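## Task

Put plate M06 into plate nest N1 so it sits flat and fully within the nest's locators, while plate M09 stays in plate nest N2 just as it is now. The result must hold without the robot supporting anything; open the gripper and move the hand away at the end.

## Robot and tools

Robot: two xArm6 arms with parallel grippers, named left_arm and right_arm. These are names only, not image sides. Base poses in the scene frame: left_arm at (+0.027, +0.342, 0) m with quat_wxyz (+0.996, 0, 0, -0.087); right_arm at (-0.039, -0.379, 0) m with quat_wxyz (+1.000, 0, 0, +0.029). Scene frame: origin on the table top between the arms, +z up, +x out over the table, left_arm on the +y side. Either arm may do the work, and the idle arm may be parked out of the way. The arms must never collide or push on each other.

Gripper frame: fingers point along the gripper's +z and open and close along its y. end_effector_position is the pinch point between the pads when closed, roughly 2 cm short of the fingertips. Closing pushes the tips about 10 mm further along +z. Maximum opening is 84 mm. Grip a plate, block or reservoir across its width, on the body above its flange. If a pad is pushed down over a base flange it can jam there, and opening may not release it.

Row format, shared by execute_actions and move: 14 numbers, each in [-1, 1]. The first 7 are left_arm (dx, dy, dz, rx, ry, rz, opening) and the next 7 are right_arm in the same order. Always send all 14, even when only one arm moves. dx..rz are an offset, not a pose. They are expressed in that gripper's own axes and measured from its measured pose: for execute_actions, the pose at the start of that action; for move, the pose in the scene's latest result. A value of 1.0 equals 0.6 m or 180 degrees. rx, ry, rz together form one rotation vector. Opening is absolute: +1 is fully open (0.084 m), -1 is closed.

execute_actions(actions): a list of actions. Each action is a table of up to 15 rows, one row per 1/30 s step, 15 steps in total. If the table is shorter, its last row is repeated. Every row is measured from the action's start pose, not from the row before it. Each step, the commanded pose is clipped to within 70 mm and 16 degrees of the measured pose, so a distant target may need several actions. Position has priority over orientation. An empty list returns only state and images.

move(target, speed, blocking): target is one 14-number row as above. Each gripper travels in a straight line toward its offset target, and both paths finish together within 0.5–10 s (if they would take longer, they stop short at 10 s). speed is in m/s, from 0.002 to 0.5, default 0.25; rotation is limited to twice that value in rad/s. The paths do not avoid obstacles or the other arm, and grippers can lag, stray or overshoot speed, especially with a nearly straight arm. The opening is sent when the move starts. Faster contact hits harder, and a target set deeper past contact presses harder. blocking=false returns after 0.5 s; then use wait(0) to poll or stop to brake before sending anything new. The result adds a 'move:' line: how it ended (done, off_target, moving, held, fault), which limits acted (paced = the pose was clipped; held = a check blocked some steps, after which the arm can jump faster), and each gripper's remaining distance to its target.

wait(seconds): 0–10 s; arms keep their last command, and a running move carries on. stop(): brakes a running move; the fingers keep moving. zoom_image(camera, region): region is [x0, y0, x1, y1] in pixels, at most 504x504. Cameras: cam_head_left, cam_head_right, cam_high, cam_low, cam_left_wrist, cam_right_wrist, each 896x504. read_manual gives only licence texts. finished_scene(scene) ends scene 1 or 2 permanently and reports success. It also reveals the next task.

Results: per arm, the gripper position (m), quat_wxyz and velocities in the scene frame. The printed position can be off, more so at long reach. 'Hand target' is the pose the controller is currently driving toward. grip_measured is the measured finger opening on the command scale. To hold something, command an opening clearly below grip_measured; the further below, the harder the squeeze (about 24 N per pad at most, and a fast close can hit harder). 'pose unreachable' means the clearance check altered or blocked that arm's command. Joint torques are noisy and offset, and nonzero even with no contact. MOTOR HOT appears at 65 °C. At 80 °C that arm is braked until it cools (OVER-TEMPERATURE FAULT). Holding loads, even while you are thinking, heats the motors.

Cautions: an arm pressing against something firm keeps pushing harder while it is short of its target. Zero offsets do not end the push; moving that hand away does. Hitting a joint load limit (waist/shoulder 43.5, elbow/forearm roll 26.1, wrist pitch/roll 17.4 N m, held weight included) causes a TORQUE FAULT: the arm backs off, holds for 10 s and skips the rest of the call. Do not knock anything off the table, because that ends the scene. Avoid drops, slips, slams and hard pushes. Held parts may get brief external tugs, so grip firmly. The robot keeps executing while you think. Before finishing, release the plate, confirm it rests flat in its nest and that the other plate is undisturbed, and lift clear.

Each tool is called after "Call:" as name([rows], argument=value, ...), one row to a line, values as JSON.

## Session

Call:
execute_actions(actions=[])

Scene clock: 0.00 s.
left_arm: end_effector_position=(+0.1036, +0.6636, +0.3577) grip_measured=+1.00 end_effector_quat_wxyz=(-0.273, +0.669, +0.486, -0.492) end_effector_velocity=(+0.000, -0.000, -0.000) end_effector_angular_velocity=(-0.000, -0.002, +0.001) | right_arm: end_effector_position=(+0.3598, -0.3555, +0.2500) grip_measured=+1.00 end_effector_quat_wxyz=(+0.001, +1.000, +0.029, +0.000) end_effector_velocity=(+0.000, -0.000, +0.000) end_effector_angular_velocity=(+0.000, -0.001, -0.001)
Joint positions: left_arm=[ 0.962  0.057 -1.271  0.762  2.163 -0.365  0.084] | right_arm=[ 0.003 -0.267 -0.927 -0.002  1.193  0.002  0.084]
Joint velocities: left_arm=[ 0.    -0.    -0.001 -0.002 -0.    -0.001 -0.   ] | right_arm=[-0.001  0.    -0.    -0.    -0.     0.    -0.   ]
Joint torques (N m, as the arm reports them, + toward a larger angle): no reading
Hand target (left_arm): +0.104, +0.664, +0.358; -0.273, +0.669, +0.486, -0.492
Hand target (right_arm): +0.360, -0.355, +0.250; +0.001, +1.000, +0.029, +0.000

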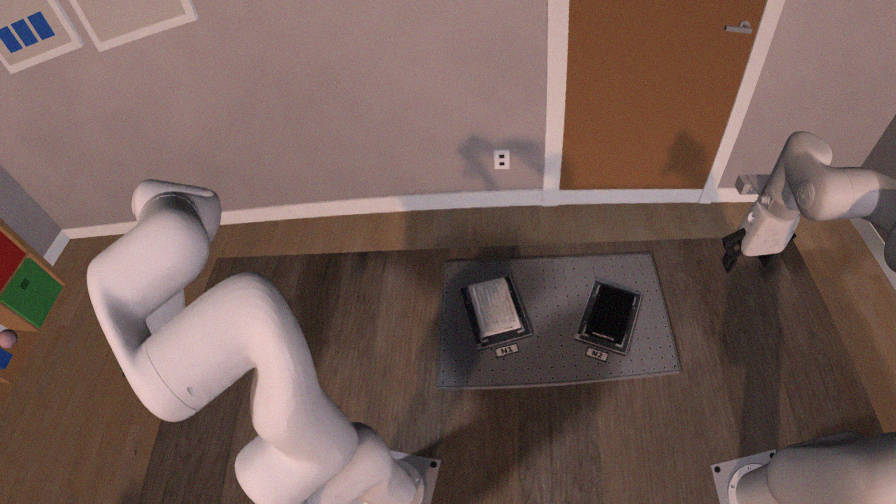

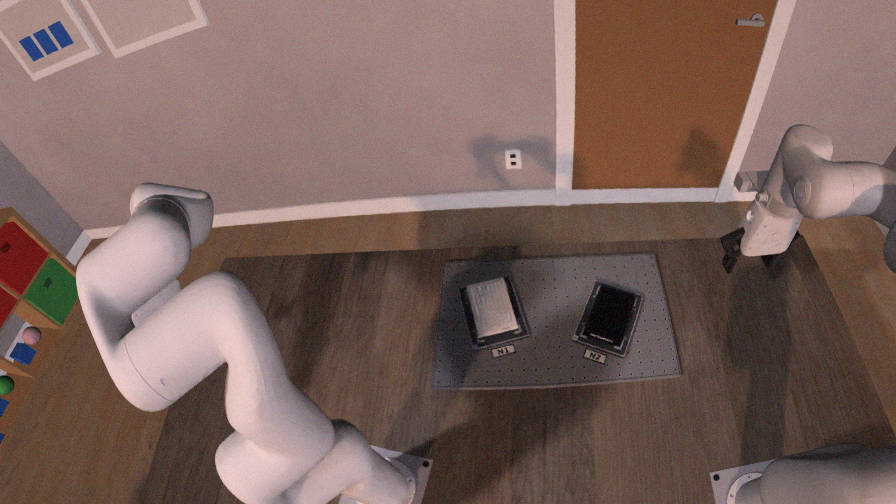

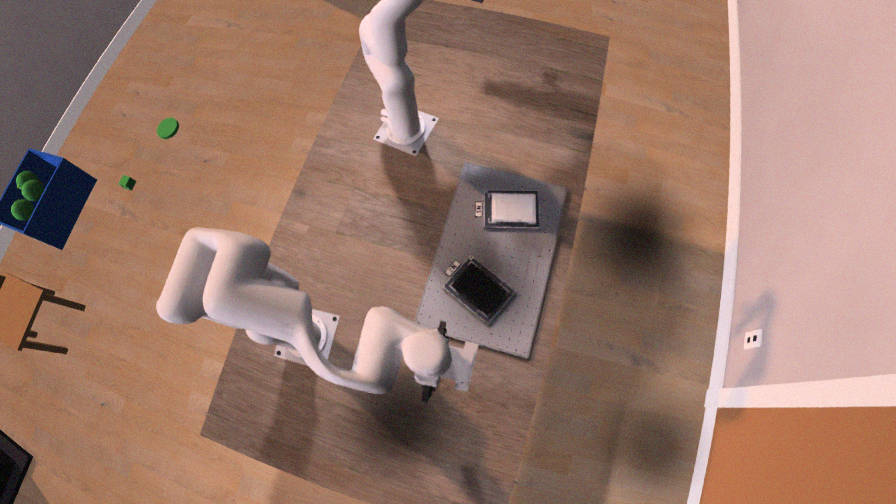

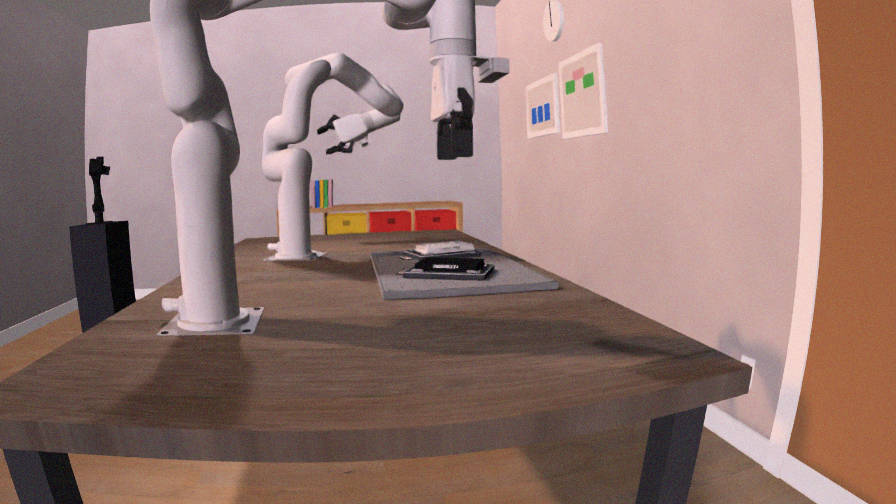

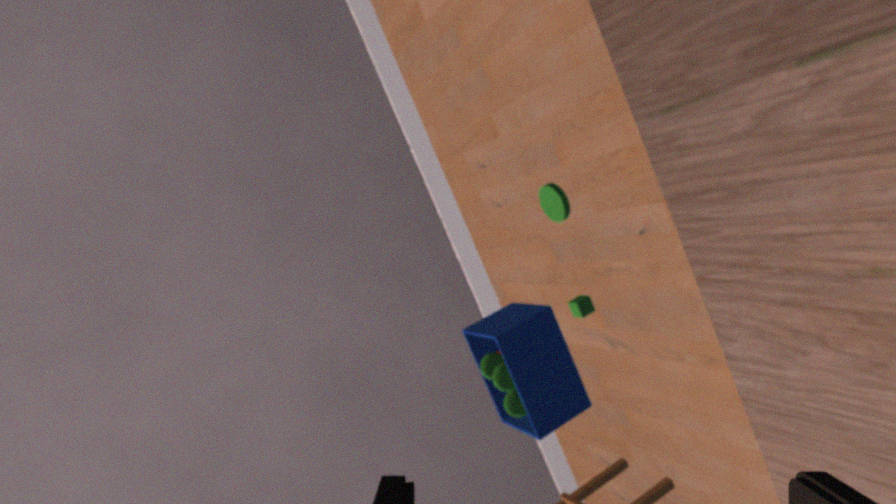

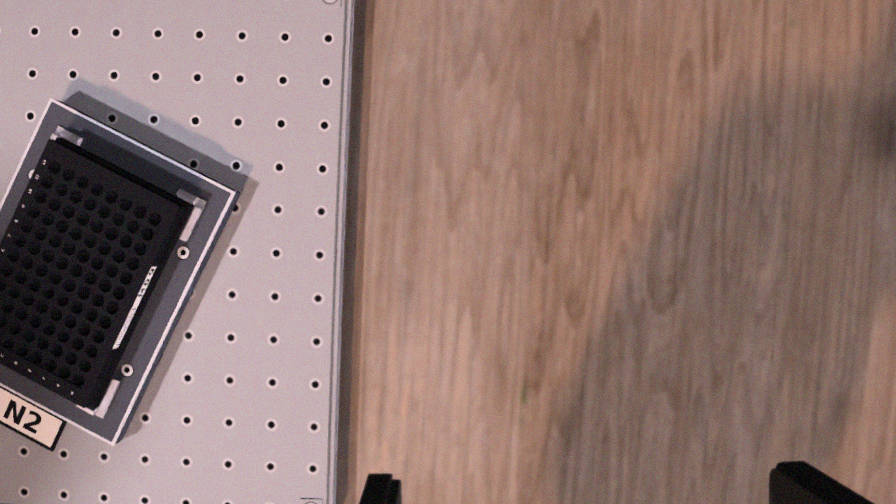

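Call:
zoom_image(camera="cam_head_left", region=[430,240,690,400])

Call:
zoom_image(camera="cam_low", region=[360,220,570,310])

Region (430, 240, 690, 400) of cam_head_left's 896x504 image, scaled by 1.938, with more detail than that image has; it fills the top 310 rows of this view, and the rest is white.

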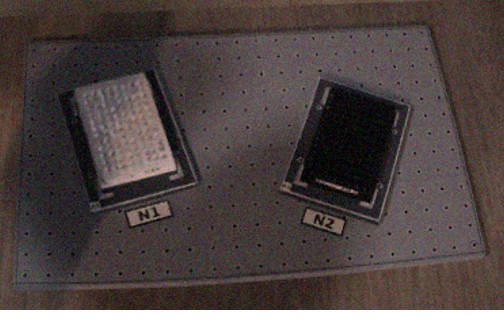

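Region (360, 220, 570, 310) of cam_low's 896x504 image, scaled by 2.400, with more detail than that image has; it fills the top 216 rows of this view, and the rest is white.

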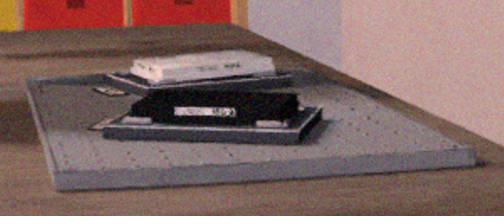

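Call:
move(target=[-0.743,0.66,-0.227,-0.23,0.322,0.286,1,0,0,0,0,0,0,1])

Scene clock: 29.53 s.
left_arm: end_effector_position=(+0.3630, +0.1189, +0.2512) grip_measured=+1.00 end_effector_quat_wxyz=(+0.001, +0.993, +0.115, +0.001) end_effector_velocity=(+0.000, -0.001, -0.000) end_effector_angular_velocity=(-0.001, -0.000, -0.002) | right_arm: end_effector_position=(+0.3598, -0.3555, +0.2500) grip_measured=+1.00 end_effector_quat_wxyz=(+0.001, +1.000, +0.029, +0.000) end_effector_velocity=(+0.000, -0.000, +0.000) end_effector_angular_velocity=(+0.000, -0.001, -0.001)
Joint positions: left_arm=[-0.411 -0.259 -0.937  0.     1.193 -0.818  0.084] | right_arm=[ 0.003 -0.267 -0.927 -0.002  1.193  0.002  0.084]
Joint velocities: left_arm=[-0.001  0.002 -0.    -0.001 -0.002  0.001 -0.   ] | right_arm=[-0.    -0.    -0.001  0.    -0.     0.001  0.   ]
Joint torques (N m, as the arm reports them, + toward a larger angle): left_arm=[  0.27 -19.64 -13.    -1.07  -1.22   0.35] | right_arm=[  0.26  -9.83 -14.75  -0.95  -1.96   0.15]
Hand target (left_arm): +0.363, +0.119, +0.251; +0.001, +0.993, +0.115, +0.001
Hand target (right_arm): +0.360, -0.355, +0.250; +0.001, +1.000, +0.029, +0.000
Off the commanded pose (left_arm): 0.003 m, 0 deg.
Off the commanded pose (right_arm): 0.000 m, 0 deg.
move: done

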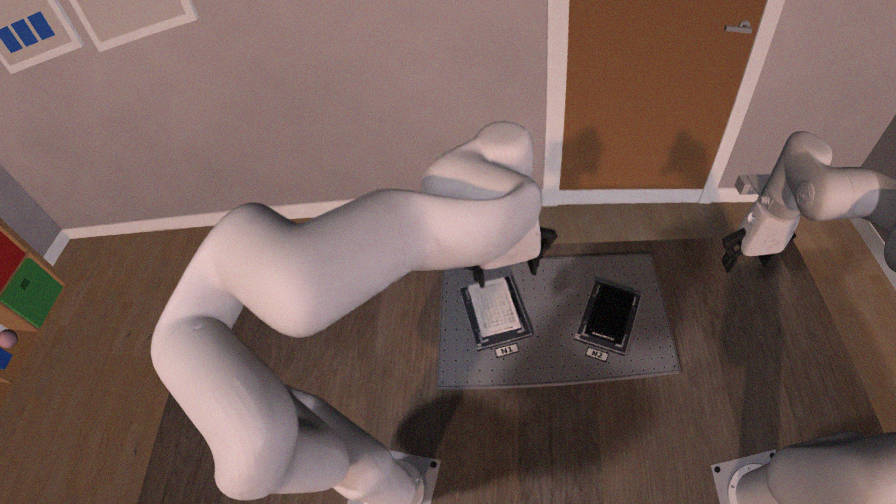

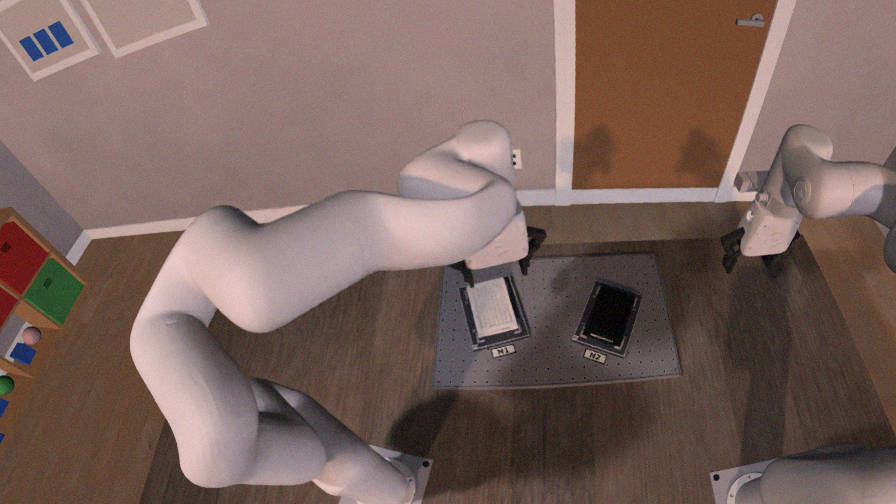

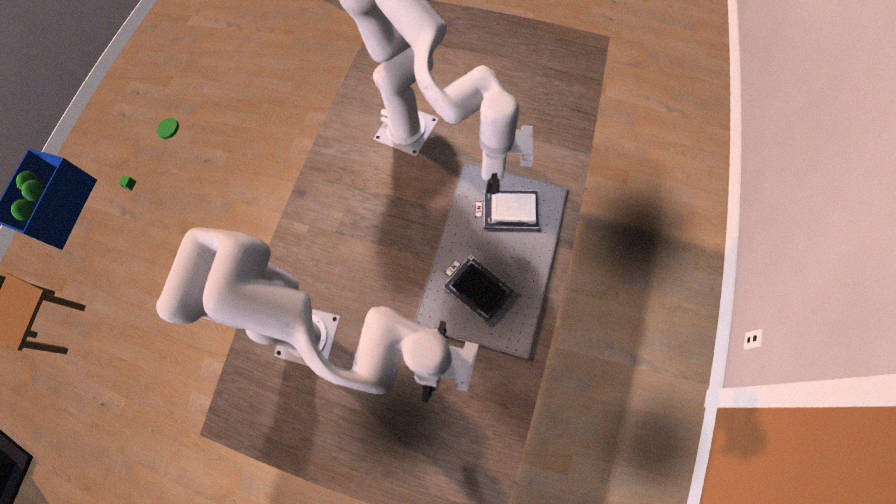

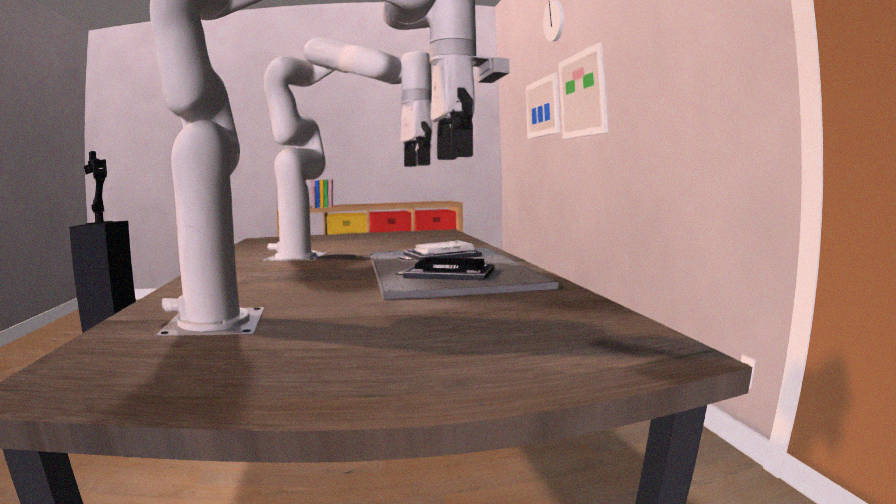

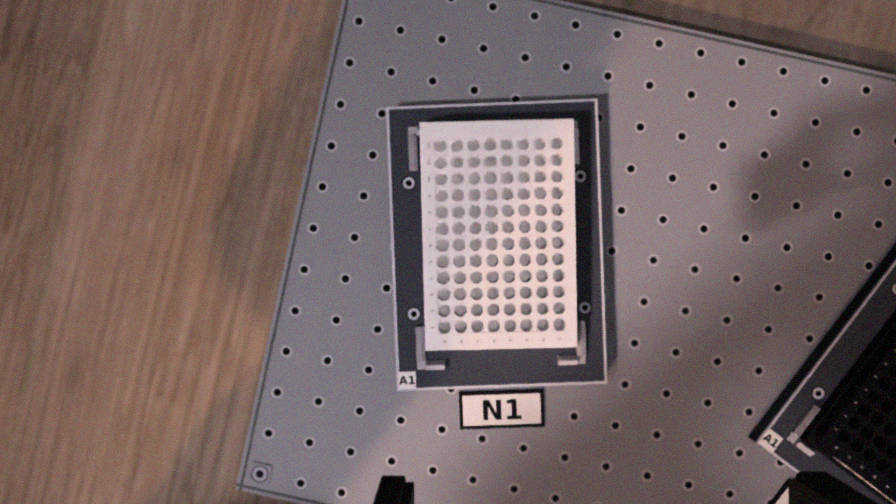

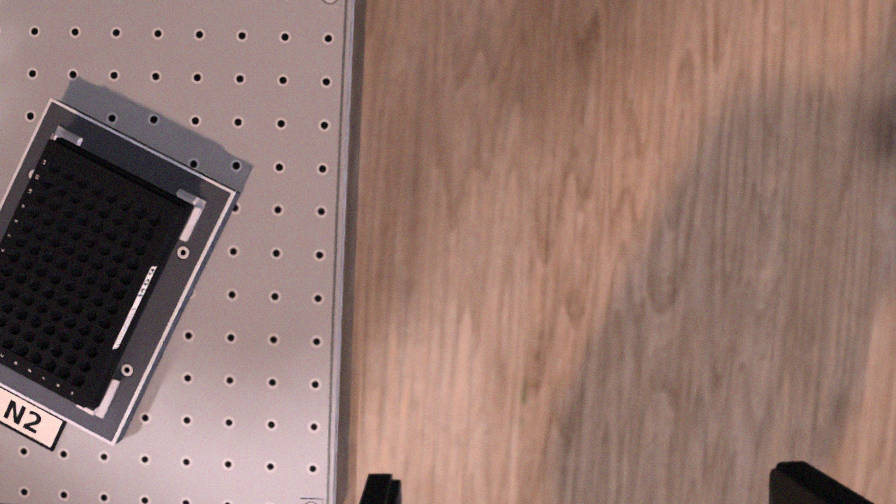

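Call:
zoom_image(camera="cam_left_wrist", region=[370,80,630,400])

Call:
zoom_image(camera="cam_right_wrist", region=[0,90,260,450])

Region (370, 80, 630, 400) of cam_left_wrist's 896x504 image, scaled by 1.575, with more detail than that image has; it fills the left 410 columns of this view, and the rest is white.

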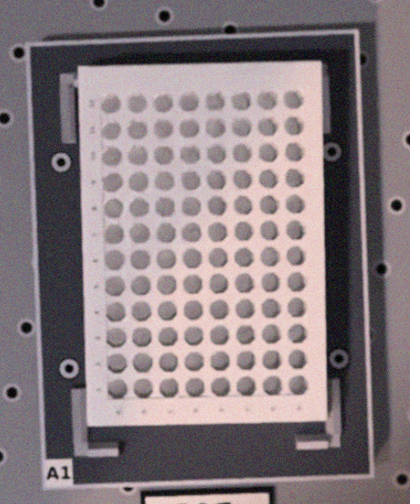

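Region (0, 90, 260, 450) of cam_right_wrist's 896x504 image, scaled by 1.400, with more detail than that image has.

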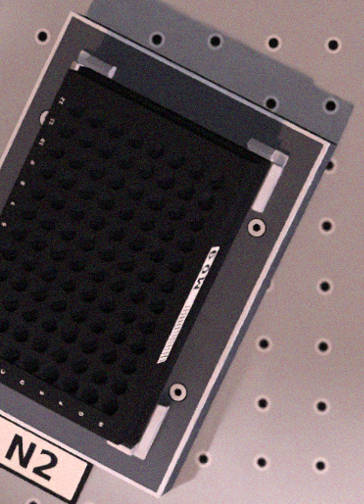

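Call:
move(target=[0.1275,-0.008,0.275,0,0,-0.011,1,0,0,0,0,0,0,1])

Call:
zoom_image(camera="cam_head_left", region=[420,200,620,380])

Call:
zoom_image(camera="cam_low", region=[380,180,520,280])

Scene clock: 44.63 s.
left_arm: end_effector_position=(+0.4366, +0.1403, +0.0866) grip_measured=+1.00 end_effector_quat_wxyz=(+0.002, +0.991, +0.132, +0.002) end_effector_velocity=(-0.003, +0.002, -0.005) end_effector_angular_velocity=(+0.003, +0.011, +0.000) | right_arm: end_effector_position=(+0.3598, -0.3555, +0.2500) grip_measured=+1.00 end_effector_quat_wxyz=(+0.001, +1.000, +0.029, +0.000) end_effector_velocity=(+0.000, -0.000, -0.000) end_effector_angular_velocity=(-0.000, -0.000, -0.001)
Joint positions: left_arm=[-0.282  0.14  -0.871 -0.001  0.726 -0.721  0.084] | right_arm=[ 0.003 -0.267 -0.927 -0.002  1.193  0.002  0.084]
Joint velocities: left_arm=[ 0.001  0.006  0.006 -0.003 -0.001  0.003 -0.   ] | right_arm=[-0. -0.  0. -0. -0.  0.  0.]
Joint torques (N m, as the arm reports them, + toward a larger angle): left_arm=[  0.76 -28.56 -11.55  -1.02  -1.08   0.24] | right_arm=[ -0.07  -9.75 -15.27  -0.73  -1.93  -0.03]
Hand target (left_arm): +0.436, +0.141, +0.086; +0.001, +0.991, +0.132, +0.001
Hand target (right_arm): +0.360, -0.355, +0.250; +0.001, +1.000, +0.029, +0.000
Off the commanded pose (left_arm): 0.001 m, 0 deg.
Off the commanded pose (right_arm): 0.000 m, 0 deg.
move: done

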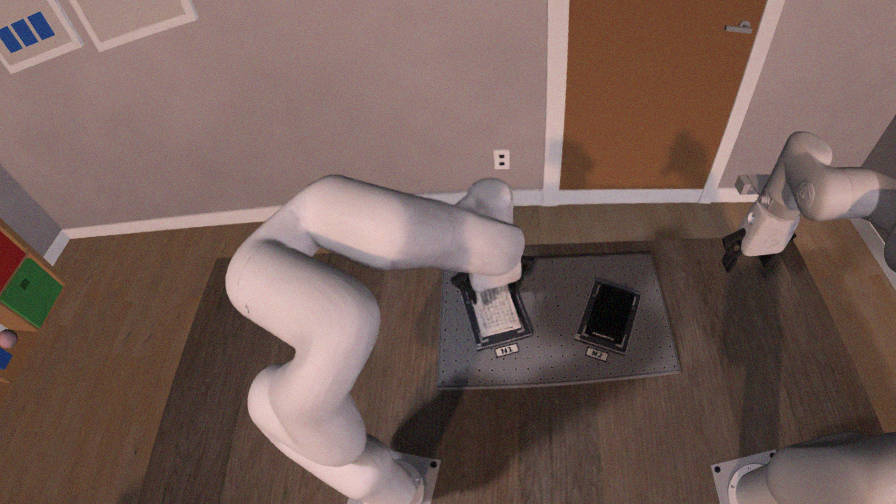

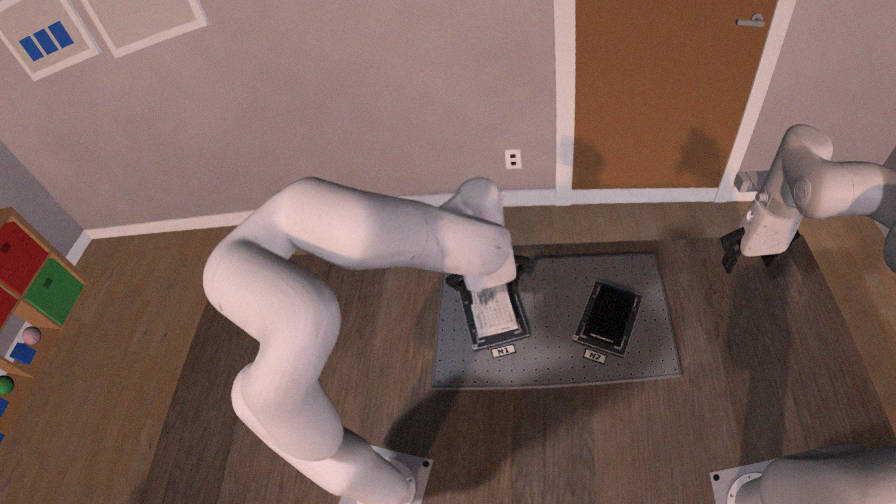

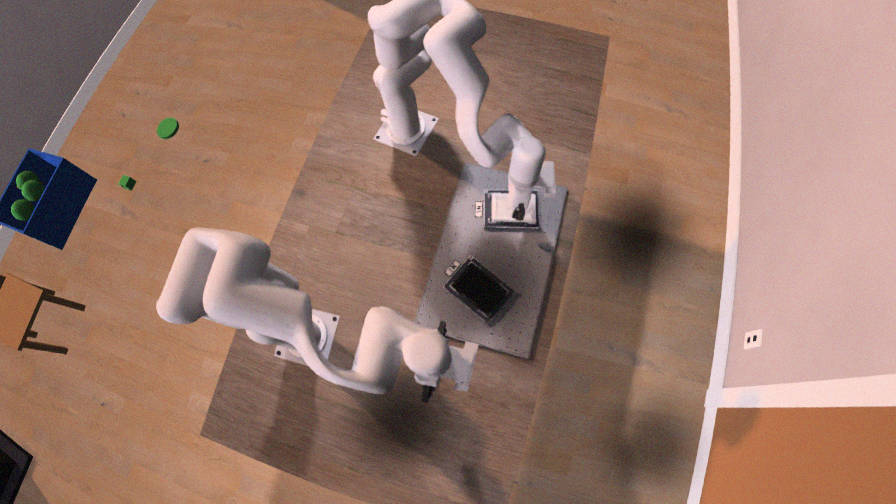

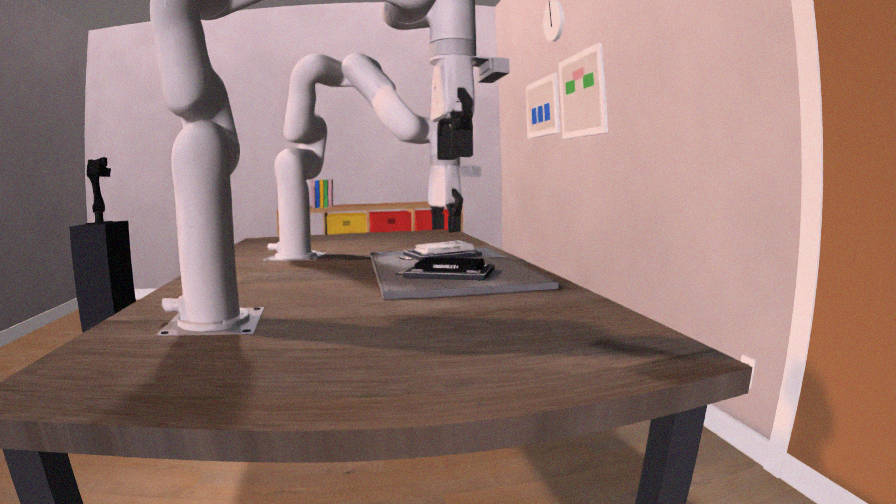

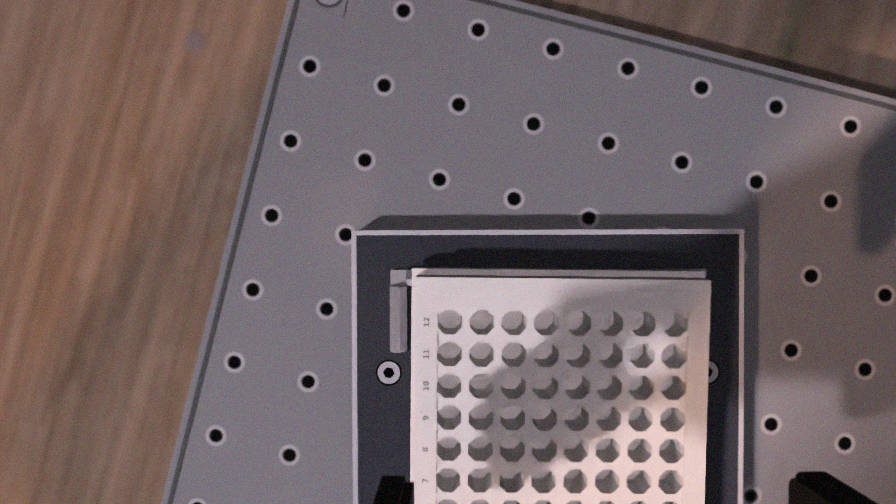

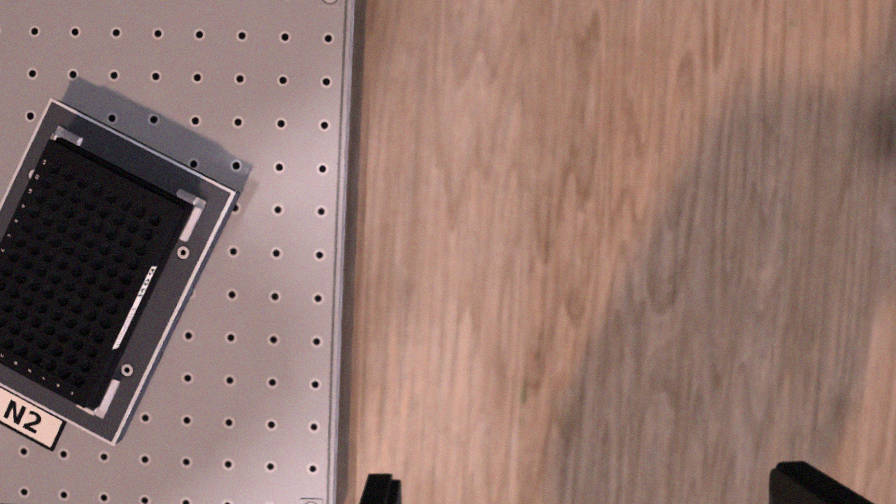

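Region (420, 200, 620, 380) of cam_head_left's 896x504 image, scaled by 2.520, with more detail than that image has; it fills the top 454 rows of this view, and the rest is white.

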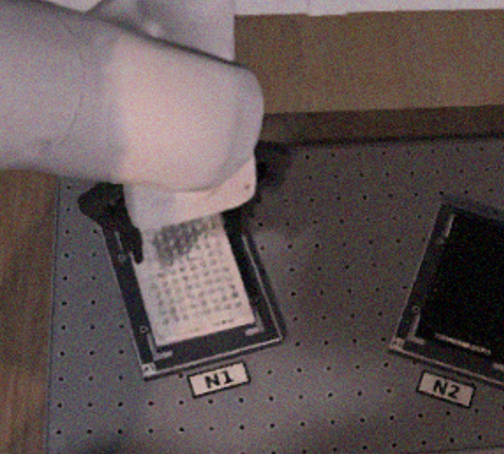

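Region (380, 180, 520, 280) of cam_low's 896x504 image, scaled by 3.600, with more detail than that image has; it fills the top 360 rows of this view, and the rest is white.

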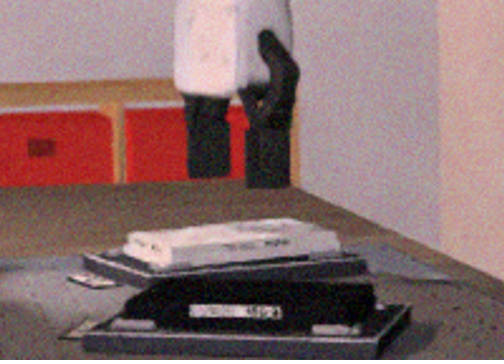

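Call:
move(target=[0.142,-0.002,0,0,0,0,-1,0,0,0,0,0,0,1])

Call:
move(target=[0,0,0.047,0,0,0,-1,0,0,0,0,0,0,1], speed=0.05)

Call:
zoom_image(camera="cam_low", region=[380,180,520,280])

Call:
zoom_image(camera="cam_high", region=[460,130,600,250])

Scene clock: 59.30 s.
left_arm: end_effector_position=(+0.5182, +0.1638, +0.0866) grip_measured=-1.00 end_effector_quat_wxyz=(+0.001, +0.991, +0.132, +0.002) end_effector_velocity=(+0.002, -0.000, +0.001) end_effector_angular_velocity=(-0.001, -0.002, +0.001) | right_arm: end_effector_position=(+0.3598, -0.3555, +0.2500) grip_measured=+1.00 end_effector_quat_wxyz=(+0.001, +1.000, +0.029, +0.000) end_effector_velocity=(-0.000, -0.000, -0.000) end_effector_angular_velocity=(+0.001, +0.000, -0.001)
Joint positions: left_arm=[-0.173  0.334 -1.142 -0.002  0.805 -0.611  0.   ] | right_arm=[ 0.003 -0.267 -0.927 -0.002  1.193  0.002  0.084]
Joint velocities: left_arm=[ 0.001  0.002 -0.005 -0.     0.002  0.001  0.   ] | right_arm=[-0.001 -0.     0.     0.001 -0.    -0.    -0.   ]
Joint torques (N m, as the arm reports them, + toward a larger angle): left_arm=[  0.84 -33.92 -11.96  -1.03  -1.33   0.13] | right_arm=[ -0.36  -9.83 -14.94  -0.86  -1.97   0.18]
Hand target (left_arm): +0.518, +0.164, +0.087; +0.001, +0.991, +0.132, +0.002
Hand target (right_arm): +0.360, -0.355, +0.250; +0.001, +1.000, +0.029, +0.000
Off the commanded pose (left_arm): 0.000 m, 0 deg.
Off the commanded pose (right_arm): 0.000 m, 0 deg.
move: done

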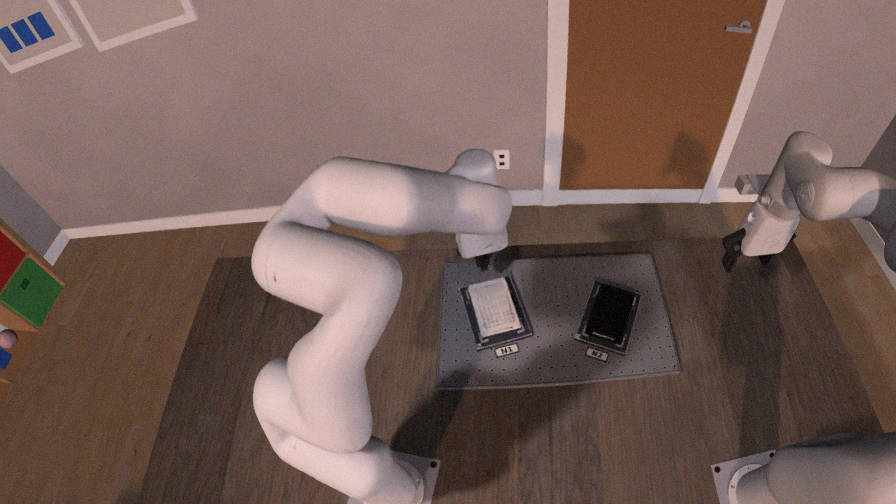

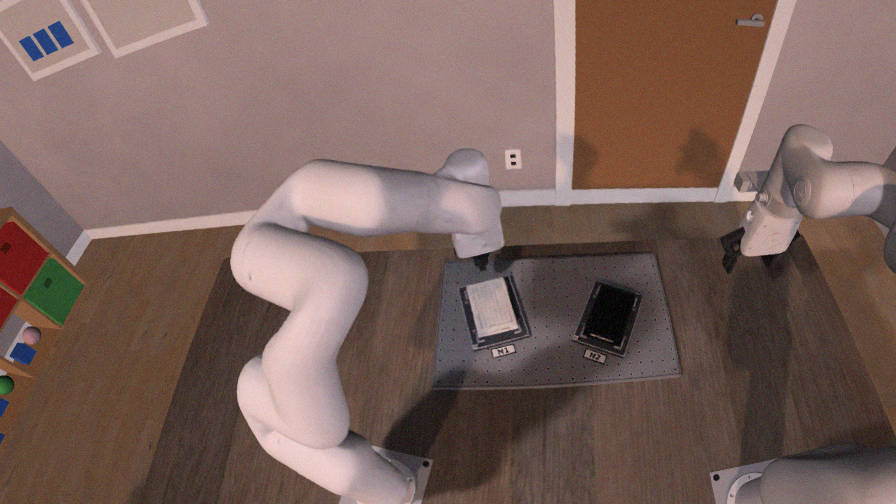

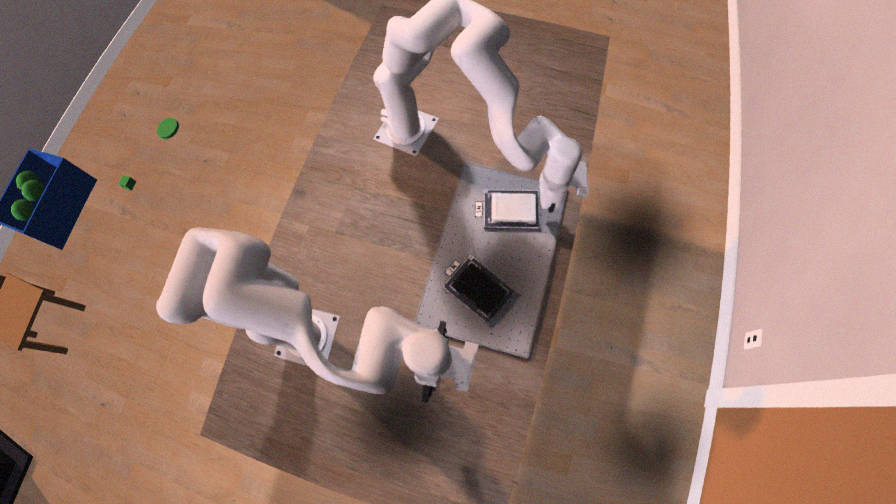

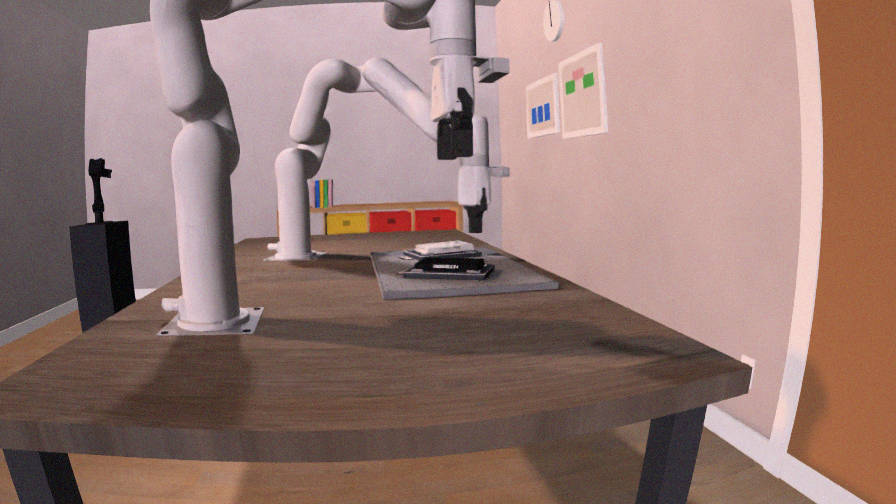

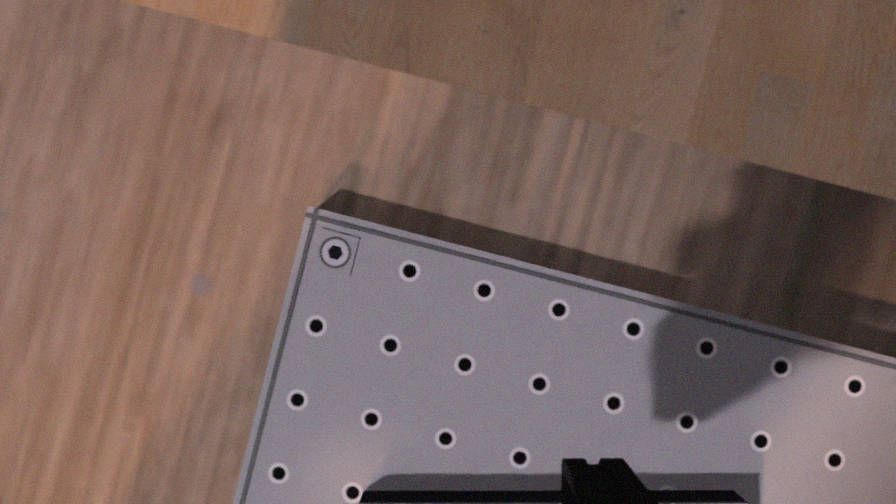

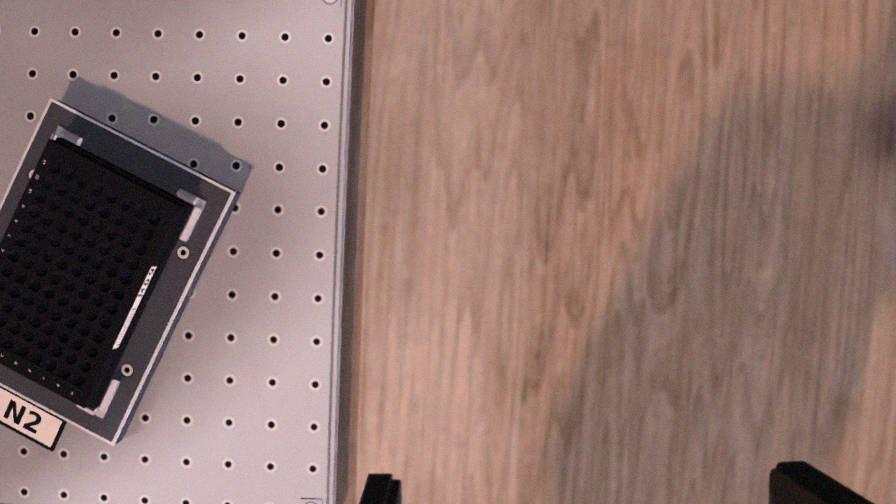

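Scene clock: 60.17 s.
left_arm: end_effector_position=(+0.5184, +0.1636, +0.0587) grip_measured=-1.00 end_effector_quat_wxyz=(+0.002, +0.991, +0.132, +0.002) end_effector_velocity=(+0.002, -0.001, +0.002) end_effector_angular_velocity=(-0.002, -0.007, +0.000) | right_arm: end_effector_position=(+0.3598, -0.3555, +0.2500) grip_measured=+1.00 end_effector_quat_wxyz=(+0.001, +1.000, +0.029, +0.000) end_effector_velocity=(-0.000, -0.000, -0.000) end_effector_angular_velocity=(-0.000, +0.001, +0.000)
Joint positions: left_arm=[-0.173  0.387 -1.127 -0.002  0.736 -0.611  0.   ] | right_arm=[ 0.003 -0.267 -0.927 -0.002  1.193  0.002  0.084]
Joint velocities: left_arm=[ 0.    -0.002 -0.003  0.    -0.002 -0.     0.   ] | right_arm=[-0.    -0.     0.    -0.     0.    -0.001 -0.   ]
Joint torques (N m, as the arm reports them, + toward a larger angle): left_arm=[  0.65 -33.93 -11.45  -1.22  -1.08   0.15] | right_arm=[ -0.62  -9.45 -15.08  -0.76  -1.95   0.16]
Hand target (left_arm): +0.518, +0.164, +0.058; +0.001, +0.991, +0.132, +0.001
Hand target (right_arm): +0.360, -0.355, +0.250; +0.001, +1.000, +0.029, +0.000
Off the commanded pose (left_arm): 0.000 m, 0 deg.
Off the commanded pose (right_arm): 0.000 m, 0 deg.
move: done

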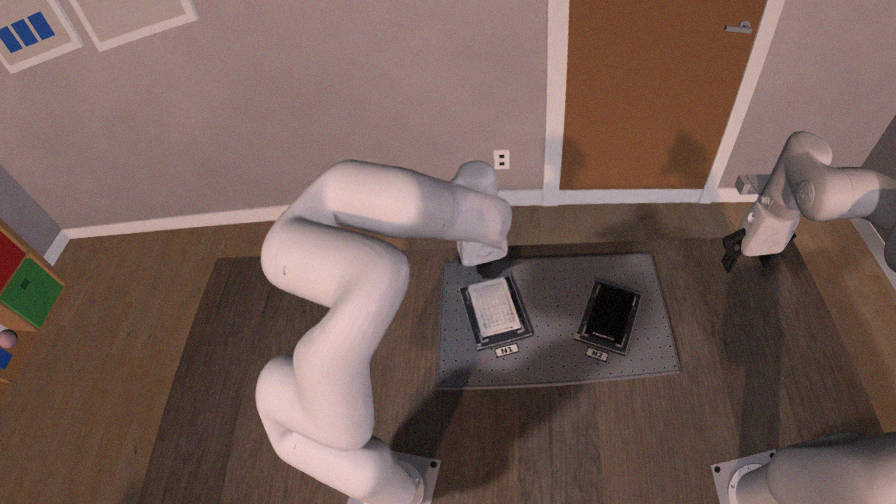

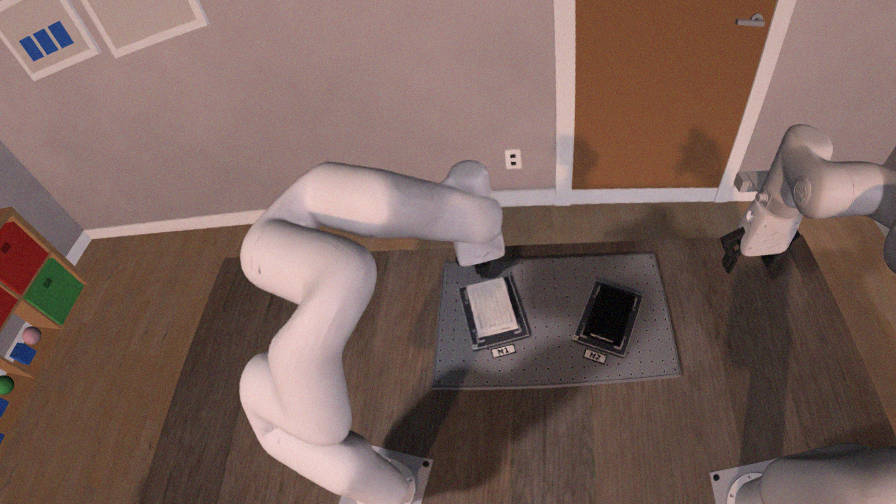

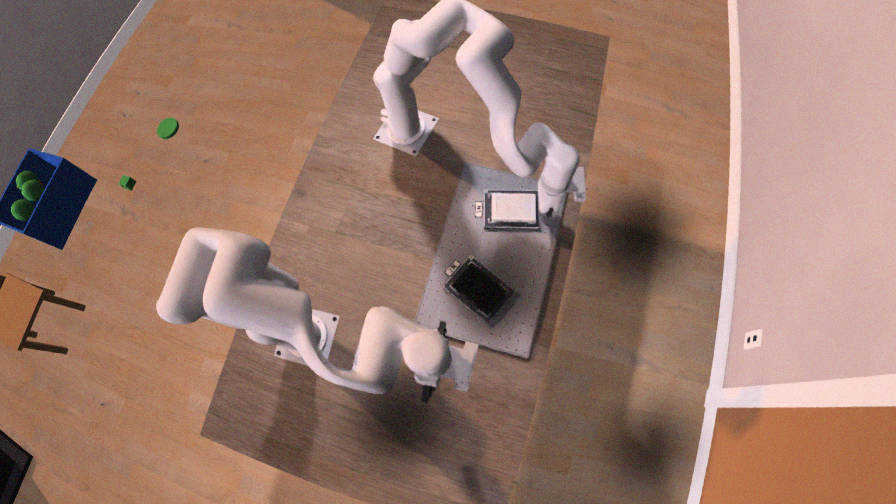

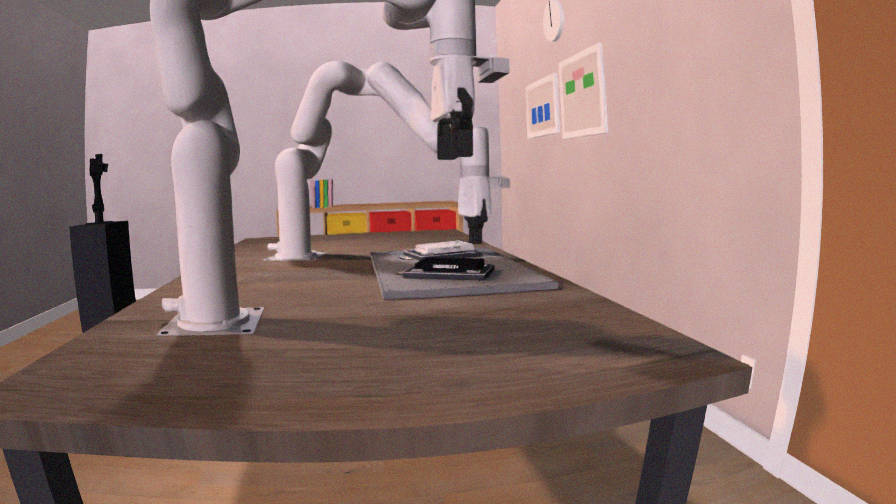

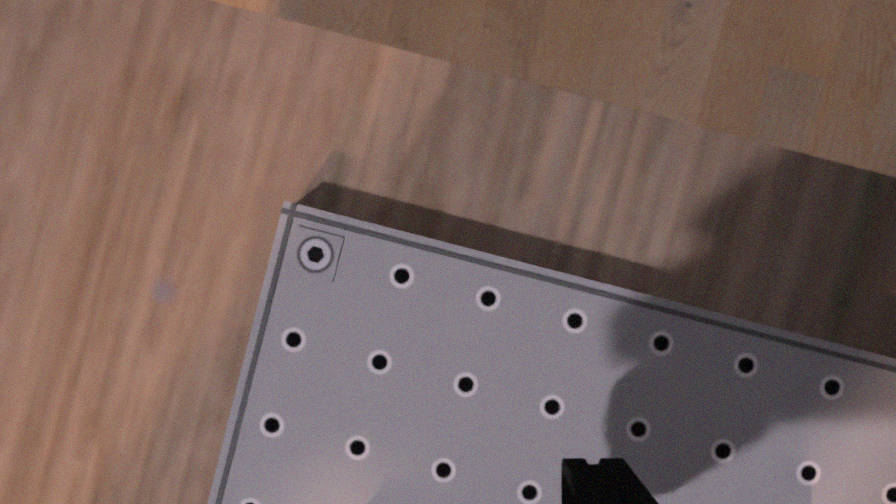

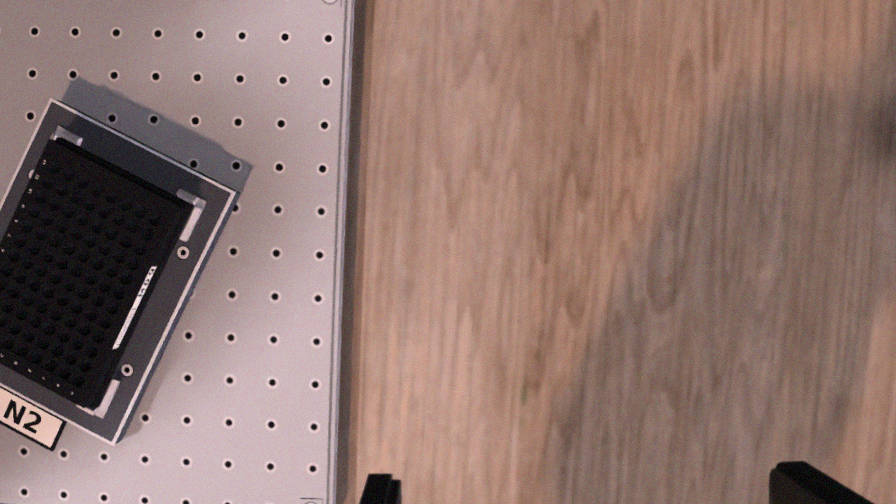

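Region (380, 180, 520, 280) of cam_low's 896x504 image, scaled by 3.600, with more detail than that image has; it fills the top 360 rows of this view, and the rest is white.

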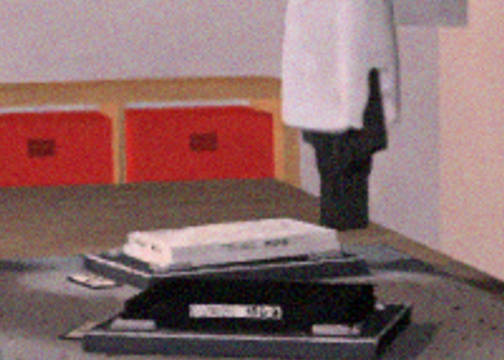

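Region (460, 130, 600, 250) of cam_high's 896x504 image, scaled by 3.600, with more detail than that image has; it fills the top 432 rows of this view, and the rest is white.

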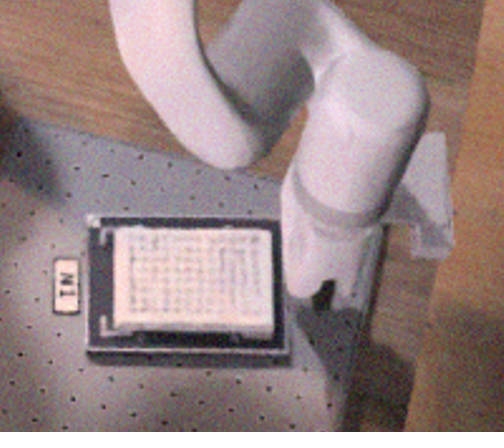

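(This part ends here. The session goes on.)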